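## Task

With the barcode scanner, scan the rack's bottom tag and its middle tag, and never scan the top tag, since scanning it is a failure. A scan means aiming the scanner's window squarely at the tag from roughly a hand's length away, pulling the trigger fully in, then letting it out. A red dot on the rack marks the aim, and while the trigger is held in, any tag under the aim is scanned and shows a green spot. Afterwards put the scanner back standing upright at its original spot. It must stay there on its own, so release it and move the hand away.

## Robot and tools

Robot: one six-joint arm, possibly on a tilted base or mounting post, ending in a right-handed five-finger hand. Joints run shoulder pan, shoulder lift, elbow (0 to 3.142 rad), wrist 1, wrist 2, wrist 3. The only camera is cam_wrist (504x504, fisheye), carried on the hand.

Frames. Results report poses in the scene frame: the origin is on the table top under the arm base, +z is up, and +y is to the left when facing along +x. Positions are in metres and orientation is a quaternion wxyz. The controlled point is the hand point, 0.05 m in front of the palm where the index pad would meet the thumb tip. Its own axes: +z runs along straightened fingers, +y points out of the palm, +x crosses the palm away from the thumb. Straight fingers extend 0.06 to 0.07 m past it along +z. A fixed wrist bracket on the little-finger side juts 0.03 m beyond the point along +y and 0.11 m across the palm, and it can collide.

Row format (14 numbers, each in [-1, 1], one row drives the single arm): dx, dy, dz, rx, ry, rz, little, ring, middle, index, thumb_bend, thumb_turn, force_limit, speed. Optionally six more numbers from 0 to 1 follow: per-joint stiffness scales in joint order, kept until changed. The first six are an offset, not a pose: they give the target relative to the hand point's measured pose at the start of the action (for a call's first action, the last reported pose), expressed in the hand point's own axes. 1.0 equals 0.6 m of travel or 180 degrees. rx, ry, rz form a single rotation vector. Every row in one action is relative to that same start, not chained. Finger values are absolute targets: -1 straight/open, +1 fully curled; thumb_turn -1 beside the palm, +1 opposite the fingers. A pinch is near index +0.22, thumb_bend +0.75, thumb_turn +0.57. force_limit maps -1..+1 to about 0..10 N fingertip load (0..15 N on the two thumb motors) and only stops closing motors. speed maps -1..+1 to near zero..full, where full travel takes 0.6 s; use -0.9 or slower for gentle grips. A whole-hand wrap fits objects 0.035 to 0.08 m across with the thumb turned in beforehand.

Tools.
execute_actions {actions}: a list of actions, each a table of up to 15 rows, one row per 1/30 s step; a short table repeats its last row to fill 15 steps. An empty list just returns state and images.
move {target, speed, stop_force, blocking}: target is one row as above, offset from the pose in the latest result showing one. The hand point follows a straight path there at up to speed m/s (0.002 to 0.5, default 0.25; rotation capped at twice that in rad/s), lasting 0.5 to 10 s; it cuts off at 10 s. It does not avoid obstacles and can overshoot the nominal speed near full reach. Hand numbers are sent at the start. stop_force (9 to 40 N, only after 0.2 s of scene time) halts the path when the wrist senses that much extra push opposing the motion; use it with very slow speeds, don't rely on it while rotating, and omit it when backing away from a contact. blocking=false returns after 0.5 s while motion continues; poll with wait(0) and don't send other motions until it ends; it cannot combine with stop_force.
wait {seconds 0..10}: lets time pass holding the last command.
stop: brakes a running move.
zoom_image {camera "cam_wrist", region [x0,y0,x1,y1]}: enlarged crop, at most 504x504 px, origin top-left.
show_instructions: displays the reference pages.
finished_scene {scene}: ends the current scene (give its number) irreversibly and reports success; the next scene's task arrives in its result. Replying without any tool call ends everything.

Motion details: each step the commanded pose is clipped to within 100 mm and 16 degrees of the measured one, so large offsets take several actions; motion lags commands by about 0.17 s. Position wins over orientation if both can't be met.

Results: the state line gives pose and velocities; "Hand target" is where the controller is heading; "pose unreachable" means the clearance check altered or blocked the command. hand_measured, hand_stopped_by (moving, target, force, stalled, fault) and hand_load_n list six values in motor order; a lost grip shows as loads dropping near zero. Wrist force/torque are in the hand's axes, noisy (offset up to ~4 N, noise ~2.4 N), saturating near 50 N. A move result adds a "move:" line: done, off_target, moving, held, fault or contact, plus limits such as paced or held, and the remaining distance.

Avoid: torque over a joint limit (132 N m for the first three, 24.6 for wrists) or any external force of 150 N triggers a 10 s stop. The arm is stiff, so aiming even slightly into a solid surface can fault. Motors overheat above 85 °C when holding loads. Don't drop, slam or knock items off the table, scan the wrong tag, or leave the scanner supported only by the hand.

Each tool is called after ">>>" in YAML: its name, and indented under it one key for each argument.

## Session

>>> execute_actions:
  actions: []

Scene clock: 0.00 s.
end_effector_position=(+0.3963, +0.1345, +0.3741) hand_measured=(-1.000, -1.000, -1.000, -1.000, -1.000, -1.000) hand_load_n=(+0.0, +0.0, +0.0, +0.0, +0.0, +0.0) hand_stopped_by=(target, target, target, target, target, target) hand_force_limit=0.00 hand_speed=-0.80 end_effector_quat_wxyz=(-0.007, +0.724, +0.659, -0.202) end_effector_velocity=(-0.000, +0.000, -0.000) end_effector_angular_velocity=(-0.000, +0.001, +0.000)
Joint positions: [ 0.635 -1.133  1.481  1.661  2.027  1.045]
Joint velocities: [-0.  0.  0.  0. -0. -0.]
Motor temperatures (°C, as the motors report them): [25 27 24 36 33 32]
Wrist force (N, on the end effector, along its own x y z axes, offset not removed): no reading
Wrist torque (N m, same axes, about the end effector's origin, offset not removed): no reading
Hand target: +0.396, +0.135, +0.374; -0.007, +0.724, +0.659, -0.202
Joint stiffness scale: [1. 1. 1. 1. 1. 1.]

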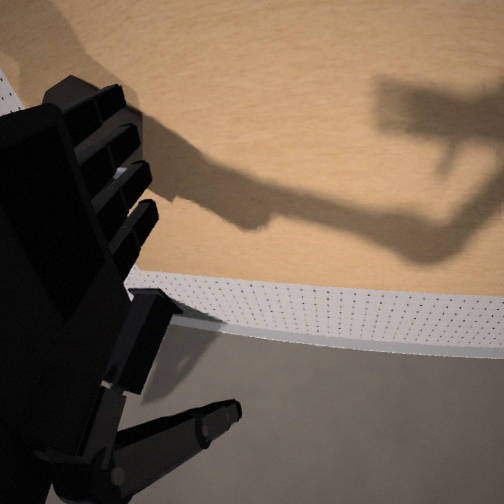

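>>> move:
  target: [-0.23,0.19,0.014,-0.468,-0.212,-0.557,-1,-1,-1,-1,-1,-1,0,1]
  speed: 0.4

Scene clock: 6.73 s.
end_effector_position=(+0.4953, -0.0132, +0.3739) hand_measured=(-1.000, -1.000, -1.000, -1.000, -1.000, -1.000) hand_load_n=(+0.0, +0.0, +0.0, +0.0, +0.0, +0.0) hand_stopped_by=(target, target, target, target, target, target) hand_force_limit=0.00 hand_speed=1.00 end_effector_quat_wxyz=(+0.446, -0.228, +0.857, +0.119) end_effector_velocity=(-0.001, +0.002, +0.001) end_effector_angular_velocity=(+0.002, -0.006, +0.018)
Joint positions: [-1.036 -2.026  2.052  0.826  0.56  -2.885]
Joint velocities: [ 0.     0.009 -0.001  0.015 -0.01  -0.03 ]
Motor temperatures (°C, as the motors report them): [25 27 24 36 33 32]
Wrist force (N, on the end effector, along its own x y z axes, offset not removed): [2.2 1.7 4.9]
Wrist torque (N m, same axes, about the end effector's origin, offset not removed): [0.22 -0.28 0.08]
Hand target: +0.496, -0.014, +0.374; +0.446, -0.230, +0.857, +0.120
Off the commanded pose: 0.002 m, 0 deg.
Joint stiffness scale: [1. 1. 1. 1. 1. 1.]
move: done; limits=paced

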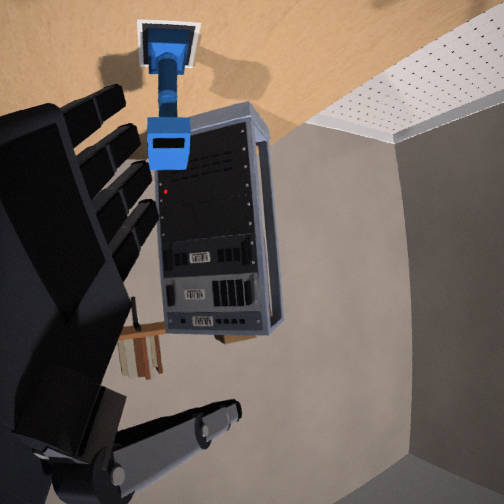

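>>> move:
  target: [0.127,-0.087,0.51,0.172,-0.189,0.054,-1,-1,-1,-1,-1,1,0,1]
  speed: 0.2

Scene clock: 12.07 s.
end_effector_position=(+0.6997, +0.0431, +0.1361) hand_measured=(-1.000, -1.000, -1.000, -1.000, -1.000, +1.000) hand_load_n=(+0.0, +0.0, +0.0, +0.0, +0.0, +0.0) hand_stopped_by=(target, target, target, target, target, target) hand_force_limit=0.00 hand_speed=1.00 end_effector_quat_wxyz=(+0.706, +0.012, +0.708, -0.013) end_effector_velocity=(+0.003, -0.002, +0.001) end_effector_angular_velocity=(-0.002, -0.013, -0.012)
Joint positions: [-0.407 -1.124  2.176 -1.431  1.258 -1.822]
Joint velocities: [ 0.003  0.007 -0.005 -0.018  0.012  0.002]
Motor temperatures (°C, as the motors report them): [25 27 24 36 33 32]
Wrist force (N, on the end effector, along its own x y z axes, offset not removed): [-0.2 -2.6 2.0]
Wrist torque (N m, same axes, about the end effector's origin, offset not removed): [-0.43 -0.22 -0.13]
Hand target: +0.701, +0.044, +0.136; +0.707, +0.012, +0.707, -0.013
Off the commanded pose: 0.002 m, 0 deg.
Joint stiffness scale: [1. 1. 1. 1. 1. 1.]
move: done

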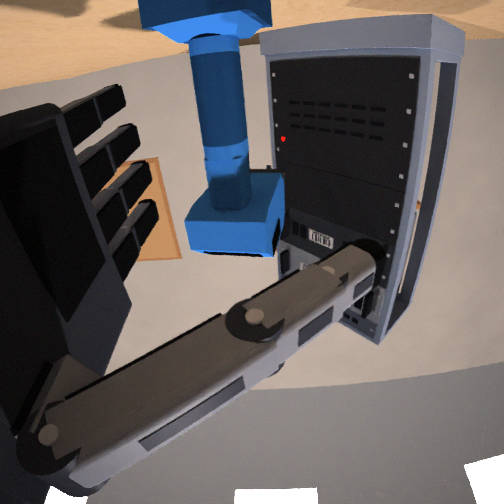

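>>> move:
  target: [0,0.018,0.225,0,0,0,-1,-1,-1,-1,-1,1,0,1]
  speed: 0.12

Scene clock: 15.13 s.
end_effector_position=(+0.8342, +0.0474, +0.1368) hand_measured=(-1.000, -1.000, -1.000, -1.000, -1.000, +1.000) hand_load_n=(+0.0, +0.0, +0.0, +0.0, +0.0, +0.0) hand_stopped_by=(target, target, target, target, target, target) hand_force_limit=0.00 hand_speed=1.00 end_effector_quat_wxyz=(+0.706, +0.012, +0.708, -0.014) end_effector_velocity=(+0.004, -0.001, +0.001) end_effector_angular_velocity=(-0.000, +0.001, -0.000)
Joint positions: [-0.314 -1.008  1.772 -1.136  1.346 -1.857]
Joint velocities: [ 0.001  0.001 -0.011  0.011  0.002 -0.001]
Motor temperatures (°C, as the motors report them): [25 27 24 36 33 32]
Wrist force (N, on the end effector, along its own x y z axes, offset not removed): [-1.1 4.1 0.9]
Wrist torque (N m, same axes, about the end effector's origin, offset not removed): [0.80 0.16 0.00]
Hand target: +0.835, +0.049, +0.136; +0.706, +0.012, +0.708, -0.013
Off the commanded pose: 0.002 m, 0 deg.
Joint stiffness scale: [1. 1. 1. 1. 1. 1.]
move: done

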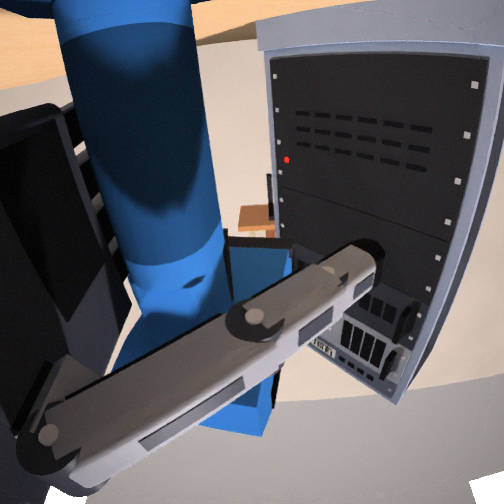

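>>> move:
  target: [0.002,0.015,0.036,0,0,0,1,1,-1,0.2,0.1,1,1,-0.1]
  speed: 0.05

>>> execute_actions:
  actions:
    - [[-0.03,0,0,0,0,0,0.99,0.99,-1,0.2,0.12,1,1,0]]

>>> move:
  target: [-0.27,0.16,0,0,0,0,0.99,0.99,-1,0.2,0.12,1,1,0]
  speed: 0.2

Scene clock: 17.87 s.
end_effector_position=(+0.8560, +0.0545, +0.1372) hand_measured=(+0.934, +0.916, -1.000, +0.200, +0.098, +1.000) hand_load_n=(+10.0, +9.5, +0.0, +0.0, +2.5, +3.5) hand_stopped_by=(force, force, target, target, target, target) hand_force_limit=1.00 hand_speed=-0.10 end_effector_quat_wxyz=(+0.707, +0.013, +0.707, -0.014) end_effector_velocity=(-0.001, +0.000, -0.001) end_effector_angular_velocity=(+0.000, +0.001, +0.001)
Joint positions: [-0.292 -0.977  1.7   -1.095  1.367 -1.865]
Joint velocities: [-0.     0.     0.001 -0.    -0.    -0.   ]
Motor temperatures (°C, as the motors report them): [25 27 24 36 33 32]
Wrist force (N, on the end effector, along its own x y z axes, offset not removed): [0.8 -2.4 -0.9]
Wrist torque (N m, same axes, about the end effector's origin, offset not removed): [-0.17 -0.40 0.14]
Hand target: +0.856, +0.056, +0.136; +0.706, +0.012, +0.708, -0.014
Off the commanded pose: 0.002 m, 0 deg.
Joint stiffness scale: [1. 1. 1. 1. 1. 1.]
move: done

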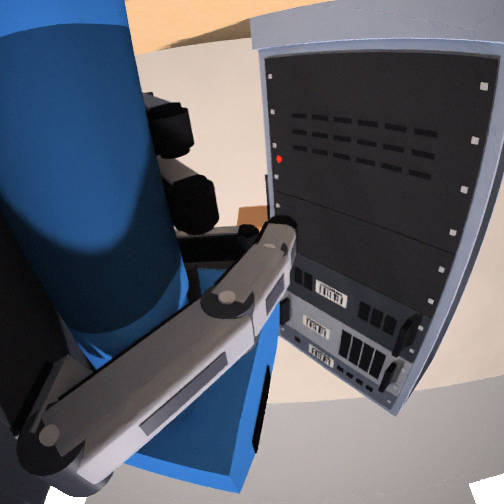

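Scene clock: 18.37 s.
end_effector_position=(+0.8574, +0.0533, +0.1546) hand_measured=(+0.934, +0.920, -1.000, +0.200, +0.114, +1.000) hand_load_n=(+10.0, +11.0, +0.0, +0.0, +3.5, +3.5) hand_stopped_by=(force, force, target, target, target, target) hand_force_limit=1.00 hand_speed=0.00 end_effector_quat_wxyz=(+0.708, +0.013, +0.706, -0.015) end_effector_velocity=(-0.004, +0.001, -0.005) end_effector_angular_velocity=(+0.003, +0.021, +0.001)
Joint positions: [-0.285 -1.009  1.705 -1.071  1.374 -1.867]
Joint velocities: [-0.    -0.002  0.008  0.014  0.005 -0.002]
Motor temperatures (°C, as the motors report them): [25 27 24 36 33 32]
Wrist force (N, on the end effector, along its own x y z axes, offset not removed): [1.3 -1.6 1.4]
Wrist torque (N m, same axes, about the end effector's origin, offset not removed): [-0.28 -0.05 -0.12]
Hand target: +0.856, +0.055, +0.155; +0.707, +0.013, +0.707, -0.014
Off the commanded pose: 0.002 m, 0 deg.
Joint stiffness scale: [1. 1. 1. 1. 1. 1.]

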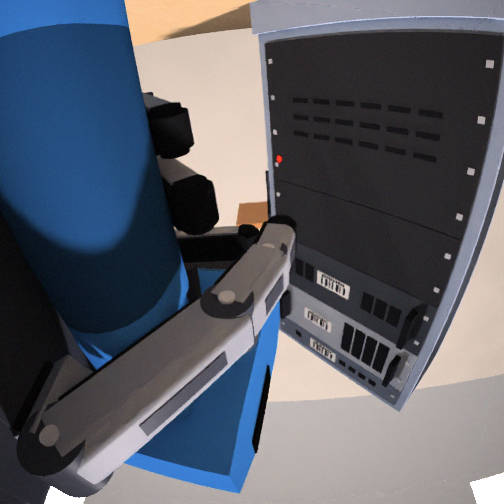

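Scene clock: 19.90 s.
end_effector_position=(+0.8598, +0.1492, +0.3131) hand_measured=(+0.934, +0.920, -1.000, +0.200, +0.114, +1.000) hand_load_n=(+10.0, +11.0, +0.0, +0.0, +3.5, +3.5) hand_stopped_by=(force, force, target, target, target, target) hand_force_limit=1.00 hand_speed=0.00 end_effector_quat_wxyz=(+0.707, +0.013, +0.707, -0.014) end_effector_velocity=(+0.001, +0.001, +0.001) end_effector_angular_velocity=(-0.003, +0.013, -0.007)
Joint positions: [-0.026 -1.184  1.66  -0.841  1.615 -1.96 ]
Joint velocities: [ 0.007 -0.002 -0.007  0.018  0.018 -0.006]
Motor temperatures (°C, as the motors report them): [25 27 24 36 33 32]
Wrist force (N, on the end effector, along its own x y z axes, offset not removed): [3.2 1.9 3.7]
Wrist torque (N m, same axes, about the end effector's origin, offset not removed): [0.22 -0.49 0.15]
Hand target: +0.861, +0.150, +0.316; +0.708, +0.013, +0.706, -0.015
Off the commanded pose: 0.003 m, 0 deg.
Joint stiffness scale: [1. 1. 1. 1. 1. 1.]
move: done

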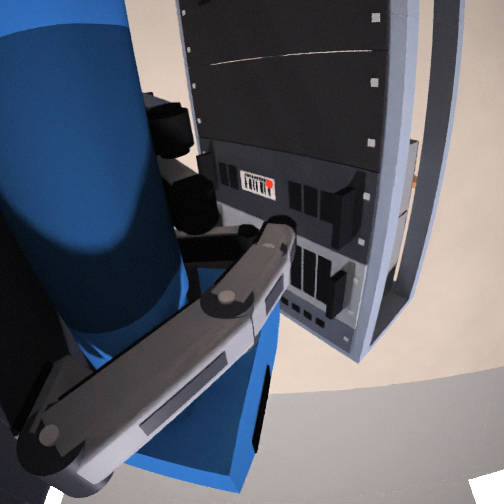

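>>> move:
  target: [-0.008,-0.175,0.012,-0.155,0,0,0.99,0.99,-1,0.2,0.12,1,1,0]
  speed: 0.2

Scene clock: 24.40 s.
end_effector_position=(+0.8620, +0.0450, +0.3203) hand_measured=(+0.934, +0.920, -1.000, +0.200, +0.114, +1.000) hand_load_n=(+10.0, +11.0, +0.0, +0.0, +3.5, +3.5) hand_stopped_by=(force, force, target, target, target, target) hand_force_limit=1.00 hand_speed=0.00 end_effector_quat_wxyz=(+0.690, -0.157, +0.689, +0.157) end_effector_velocity=(-0.001, +0.000, -0.000) end_effector_angular_velocity=(-0.003, +0.005, +0.016)
Joint positions: [-0.377 -1.219  1.424 -0.423  0.823 -1.913]
Joint velocities: [-0.003  0.003 -0.013  0.023 -0.016 -0.009]
Motor temperatures (°C, as the motors report them): [25 27 24 36 33 32]
Wrist force (N, on the end effector, along its own x y z axes, offset not removed): [3.9 -1.3 2.2]
Wrist torque (N m, same axes, about the end effector's origin, offset not removed): [-0.11 -0.42 0.17]
Hand target: +0.863, +0.044, +0.318; +0.689, -0.158, +0.690, +0.157
Off the commanded pose: 0.003 m, 0 deg.
Joint stiffness scale: [1. 1. 1. 1. 1. 1.]
move: done

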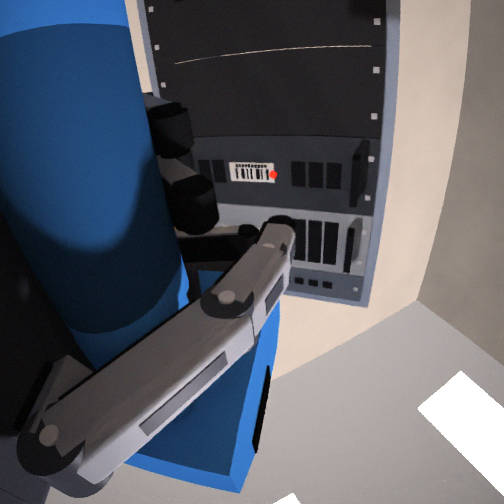

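>>> execute_actions:
  actions:
    - [[0.004,-0.033,0,0,0,0,0.99,0.99,-1,0.92,0.12,1,1,0]]
    - [[0,0,0,0,0,0,0.99,0.99,-1,0.92,0.12,1,1,0]]

Scene clock: 26.13 s.
end_effector_position=(+0.8696, +0.0284, +0.3195) hand_measured=(+0.934, +0.920, -1.000, +0.910, +0.114, +1.000) hand_load_n=(+4.0, +5.0, +0.0, +10.5, +3.5, +2.5) hand_stopped_by=(force, force, target, force, target, target) hand_force_limit=1.00 hand_speed=0.00 end_effector_quat_wxyz=(+0.691, -0.158, +0.689, +0.156) end_effector_velocity=(-0.000, +0.000, -0.001) end_effector_angular_velocity=(+0.000, +0.001, +0.000)
Joint positions: [-0.401 -1.207  1.387 -0.405  0.8   -1.907]
Joint velocities: [ 0.     0.     0.001 -0.001 -0.     0.   ]
Motor temperatures (°C, as the motors report them): [25 27 24 36 33 32]
Wrist force (N, on the end effector, along its own x y z axes, offset not removed): [-0.6 -1.1 1.0]
Wrist torque (N m, same axes, about the end effector's origin, offset not removed): [-0.16 0.39 -0.13]
Hand target: +0.870, +0.028, +0.319; +0.691, -0.157, +0.689, +0.156
Off the commanded pose: 0.000 m, 0 deg.
Joint stiffness scale: [1. 1. 1. 1. 1. 1.]

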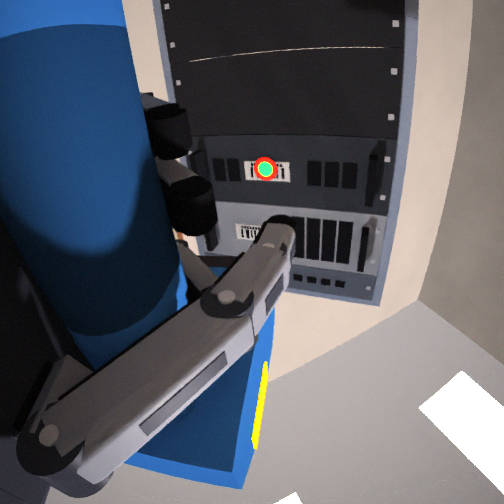

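>>> move:
  target: [-0.14,-0.022,0,0,0,0,0.99,0.99,-1,0.2,0.12,1,1,0.6]
  speed: 0.12

Scene clock: 27.97 s.
end_effector_position=(+0.8745, +0.0164, +0.4004) hand_measured=(+0.934, +0.920, -1.000, +0.200, +0.114, +1.000) hand_load_n=(+3.5, +5.0, +0.0, +0.0, +3.5, +2.5) hand_stopped_by=(force, force, target, target, target, target) hand_force_limit=1.00 hand_speed=0.60 end_effector_quat_wxyz=(+0.690, -0.157, +0.689, +0.156) end_effector_velocity=(-0.001, -0.000, +0.001) end_effector_angular_velocity=(+0.001, +0.017, +0.003)
Joint positions: [-0.382 -1.285  1.297 -0.23   0.819 -1.912]
Joint velocities: [ 0.    -0.001 -0.011  0.031  0.002 -0.005]
Motor temperatures (°C, as the motors report them): [25 27 24 36 33 32]
Wrist force (N, on the end effector, along its own x y z axes, offset not removed): [2.2 -1.7 3.0]
Wrist torque (N m, same axes, about the end effector's origin, offset not removed): [-0.35 0.03 -0.03]
Hand target: +0.875, +0.017, +0.404; +0.691, -0.157, +0.688, +0.156
Off the commanded pose: 0.003 m, 0 deg.
Joint stiffness scale: [1. 1. 1. 1. 1. 1.]
move: done

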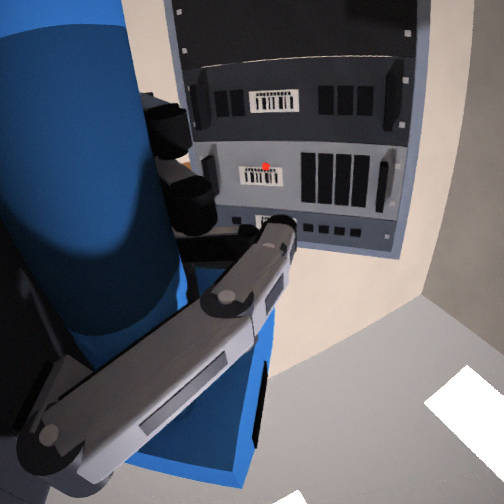

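>>> execute_actions:
  actions:
    - [[-0.022,0,0,0,0,0,0.99,0.99,-1,0.91,0.12,1,1,0]]
    - [[0,0,0,0,0,0,0.99,0.99,-1,0.91,0.12,1,1,0]]

Scene clock: 30.90 s.
end_effector_position=(+0.8742, +0.0162, +0.4100) hand_measured=(+0.934, +0.920, -1.000, +0.908, +0.114, +1.000) hand_load_n=(+1.5, +2.5, +0.0, +8.0, +2.5, +1.0) hand_stopped_by=(force, force, target, target, target, target) hand_force_limit=1.00 hand_speed=0.00 end_effector_quat_wxyz=(+0.688, -0.156, +0.691, +0.157) end_effector_velocity=(-0.000, -0.000, -0.001) end_effector_angular_velocity=(+0.000, +0.002, -0.001)
Joint positions: [-0.378 -1.294  1.285 -0.205  0.824 -1.912]
Joint velocities: [-0.     0.     0.001 -0.     0.002  0.   ]
Motor temperatures (°C, as the motors report them): [25 27 24 36 33 32]
Wrist force (N, on the end effector, along its own x y z axes, offset not removed): [-0.5 -2.0 1.5]
Wrist torque (N m, same axes, about the end effector's origin, offset not removed): [-0.28 0.33 -0.25]
Hand target: +0.874, +0.016, +0.410; +0.689, -0.156, +0.690, +0.157
Off the commanded pose: 0.000 m, 0 deg.
Joint stiffness scale: [1. 1. 1. 1. 1. 1.]

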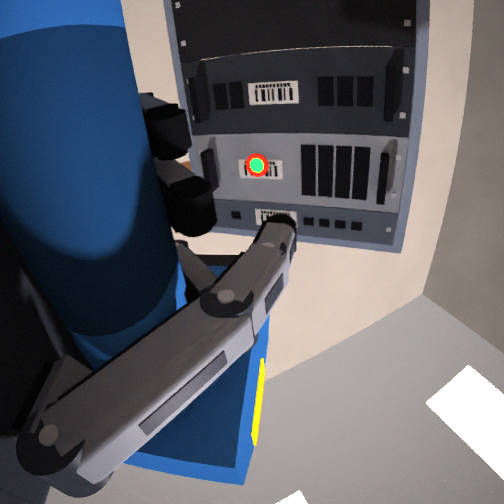

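>>> move:
  target: [0.435,0.069,0.018,0.137,0,0,0.945,0.935,-1,-1,0.12,1,0.6,0.4]
  speed: 0.18

>>> move:
  target: [0.023,0,0,0,0,0,0.945,0.935,-1,-1,0.12,1,0.6,0.4]
  speed: 0.015
  stop_force: 9

>>> move:
  target: [0,0,0,0,0,0,-1,-1,-1,-1,-1,1,0.6,0.5]

>>> move:
  target: [0,-0.04,-0.24,0,0,0,-1,-1,-1,-1,-1,1,0.2,0.6]
  speed: 0.15

>>> move:
  target: [-0.04,-0.02,-0.1,0.03,0.13,0,-1,-1,-1,-1,-1,1,0.2,0.6]

Scene clock: 34.63 s.
end_effector_position=(+0.8650, +0.0568, +0.1497) hand_measured=(+0.944, +0.932, -1.000, -1.000, +0.114, +1.000) hand_load_n=(+2.5, +6.5, +0.0, +0.0, +2.5, +1.5) hand_stopped_by=(target, target, target, target, target, target) hand_force_limit=0.60 hand_speed=0.40 end_effector_quat_wxyz=(+0.706, -0.006, +0.708, +0.006) end_effector_velocity=(+0.001, -0.000, -0.003) end_effector_angular_velocity=(-0.001, -0.001, -0.008)
Joint positions: [-0.299 -0.994  1.663 -1.022  1.31  -1.865]
Joint velocities: [ 0.001  0.007 -0.002 -0.009  0.008 -0.   ]
Motor temperatures (°C, as the motors report them): [25 27 24 36 33 32]
Wrist force (N, on the end effector, along its own x y z axes, offset not removed): [4.9 -0.2 0.2]
Wrist torque (N m, same axes, about the end effector's origin, offset not removed): [0.13 -0.52 0.15]
Hand target: +0.866, +0.058, +0.149; +0.706, -0.005, +0.708, +0.006
Off the commanded pose: 0.002 m, 0 deg.
Joint stiffness scale: [1. 1. 1. 1. 1. 1.]
move: done

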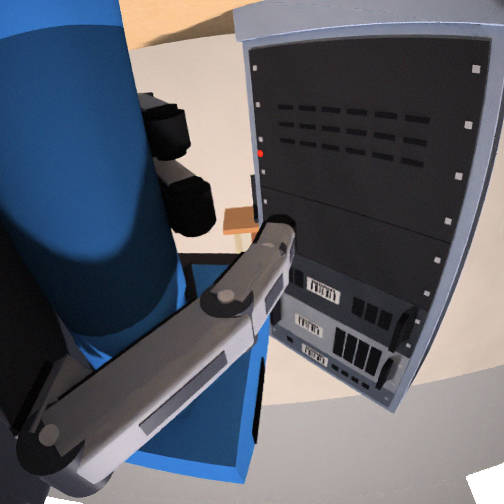

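Scene clock: 35.80 s.
end_effector_position=(+0.8645, +0.0579, +0.1389) hand_measured=(+0.944, +0.932, -1.000, -1.000, +0.114, +1.000) hand_load_n=(+3.0, +6.5, +0.0, +0.0, +2.5, +1.5) hand_stopped_by=(target, target, target, target, target, target) hand_force_limit=0.60 hand_speed=0.40 end_effector_quat_wxyz=(+0.706, -0.006, +0.708, +0.006) end_effector_velocity=(+0.002, -0.001, +0.003) end_effector_angular_velocity=(-0.003, -0.013, -0.001)
Joint positions: [-0.303 -0.973  1.658 -1.04   1.304 -1.863]
Joint velocities: [-0.     0.002 -0.005 -0.011 -0.002  0.   ]
Motor temperatures (°C, as the motors report them): [25 27 24 36 33 32]
Wrist force (N, on the end effector, along its own x y z axes, offset not removed): [-2.2 -0.1 1.3]
Wrist torque (N m, same axes, about the end effector's origin, offset not removed): [0.16 0.14 -0.15]
Hand target: +0.865, +0.057, +0.136; +0.706, -0.006, +0.708, +0.006
Off the commanded pose: 0.003 m, 0 deg.
Joint stiffness scale: [1. 1. 1. 1. 1. 1.]
move: done

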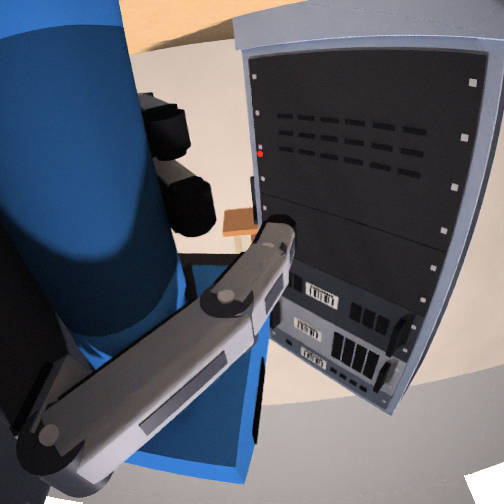

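Scene clock: 36.87 s.
end_effector_position=(+0.8646, +0.0579, +0.1388) hand_measured=(-1.000, -1.000, -1.000, -1.000, -1.000, +1.000) hand_load_n=(+0.0, +0.0, +0.0, +0.0, +0.0, +0.0) hand_stopped_by=(target, target, target, target, target, target) hand_force_limit=0.60 hand_speed=0.50 end_effector_quat_wxyz=(+0.706, -0.006, +0.708, +0.006) end_effector_velocity=(+0.000, -0.000, +0.000) end_effector_angular_velocity=(-0.000, -0.000, -0.001)
Joint positions: [-0.303 -0.972  1.658 -1.041  1.304 -1.863]
Joint velocities: [-0. -0. -0. -0.  0.  0.]
Motor temperatures (°C, as the motors report them): [25 27 24 36 33 32]
Wrist force (N, on the end effector, along its own x y z axes, offset not removed): [-0.9 -2.7 -0.1]
Wrist torque (N m, same axes, about the end effector's origin, offset not removed): [-0.29 0.10 -0.16]
Hand target: +0.865, +0.058, +0.139; +0.706, -0.006, +0.708, +0.006
Off the commanded pose: 0.000 m, 0 deg.
Joint stiffness scale: [1. 1. 1. 1. 1. 1.]
move: done

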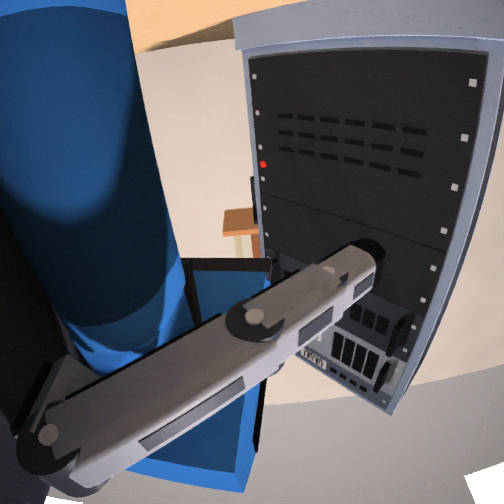

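Scene clock: 38.53 s.
end_effector_position=(+0.7219, +0.0329, +0.1379) hand_measured=(-1.000, -1.000, -1.000, -1.000, -1.000, +1.000) hand_load_n=(+0.0, +0.0, +0.0, +0.0, +0.0, +0.0) hand_stopped_by=(target, target, target, target, target, target) hand_force_limit=0.20 hand_speed=0.60 end_effector_quat_wxyz=(+0.706, -0.007, +0.708, +0.006) end_effector_velocity=(-0.002, -0.001, +0.002) end_effector_angular_velocity=(-0.000, -0.007, +0.001)
Joint positions: [-0.436 -1.133  2.103 -1.339  1.18  -1.814]
Joint velocities: [-0.004 -0.003  0.007 -0.011 -0.006  0.004]
Motor temperatures (°C, as the motors report them): [25 27 24 36 33 32]
Wrist force (N, on the end effector, along its own x y z axes, offset not removed): [-0.6 -1.1 2.3]
Wrist torque (N m, same axes, about the end effector's origin, offset not removed): [-0.43 0.11 -0.13]
Hand target: +0.721, +0.032, +0.139; +0.706, -0.006, +0.708, +0.006
Off the commanded pose: 0.002 m, 0 deg.
Joint stiffness scale: [1. 1. 1. 1. 1. 1.]
move: done

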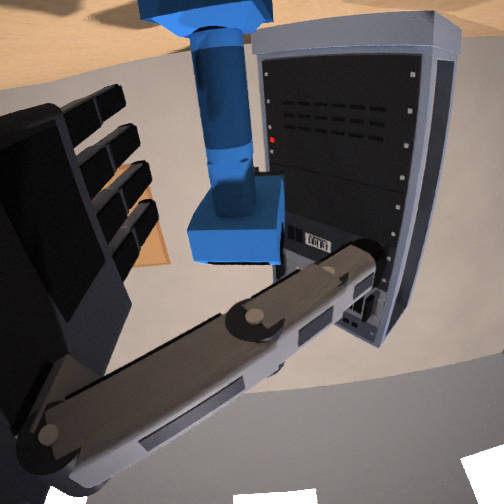

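Scene clock: 40.13 s.
end_effector_position=(+0.6606, +0.0202, +0.1596) hand_measured=(-1.000, -1.000, -1.000, -1.000, -1.000, +1.000) hand_load_n=(+0.0, +0.0, +0.0, +0.0, +0.0, +0.0) hand_stopped_by=(target, target, target, target, target, target) hand_force_limit=0.20 hand_speed=0.60 end_effector_quat_wxyz=(+0.546, +0.026, +0.837, -0.028) end_effector_velocity=(-0.001, -0.000, -0.002) end_effector_angular_velocity=(+0.001, +0.019, -0.003)
Joint positions: [-0.386 -1.447  2.199 -0.742  1.443 -1.92 ]
Joint velocities: [ 0.003 -0.003 -0.005  0.025  0.012 -0.001]
Motor temperatures (°C, as the motors report them): [25 27 24 36 33 32]
Wrist force (N, on the end effector, along its own x y z axes, offset not removed): [-0.3 0.4 1.3]
Wrist torque (N m, same axes, about the end effector's origin, offset not removed): [0.05 0.07 -0.33]
Hand target: +0.662, +0.020, +0.162; +0.547, +0.026, +0.836, -0.028
Off the commanded pose: 0.003 m, 0 deg.
Joint stiffness scale: [1. 1. 1. 1. 1. 1.]
move: done

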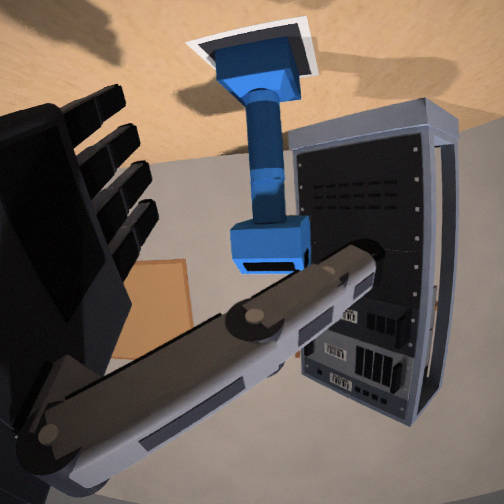

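>>> finished_scene:
  scene: 2

The scene is finished: the task was done.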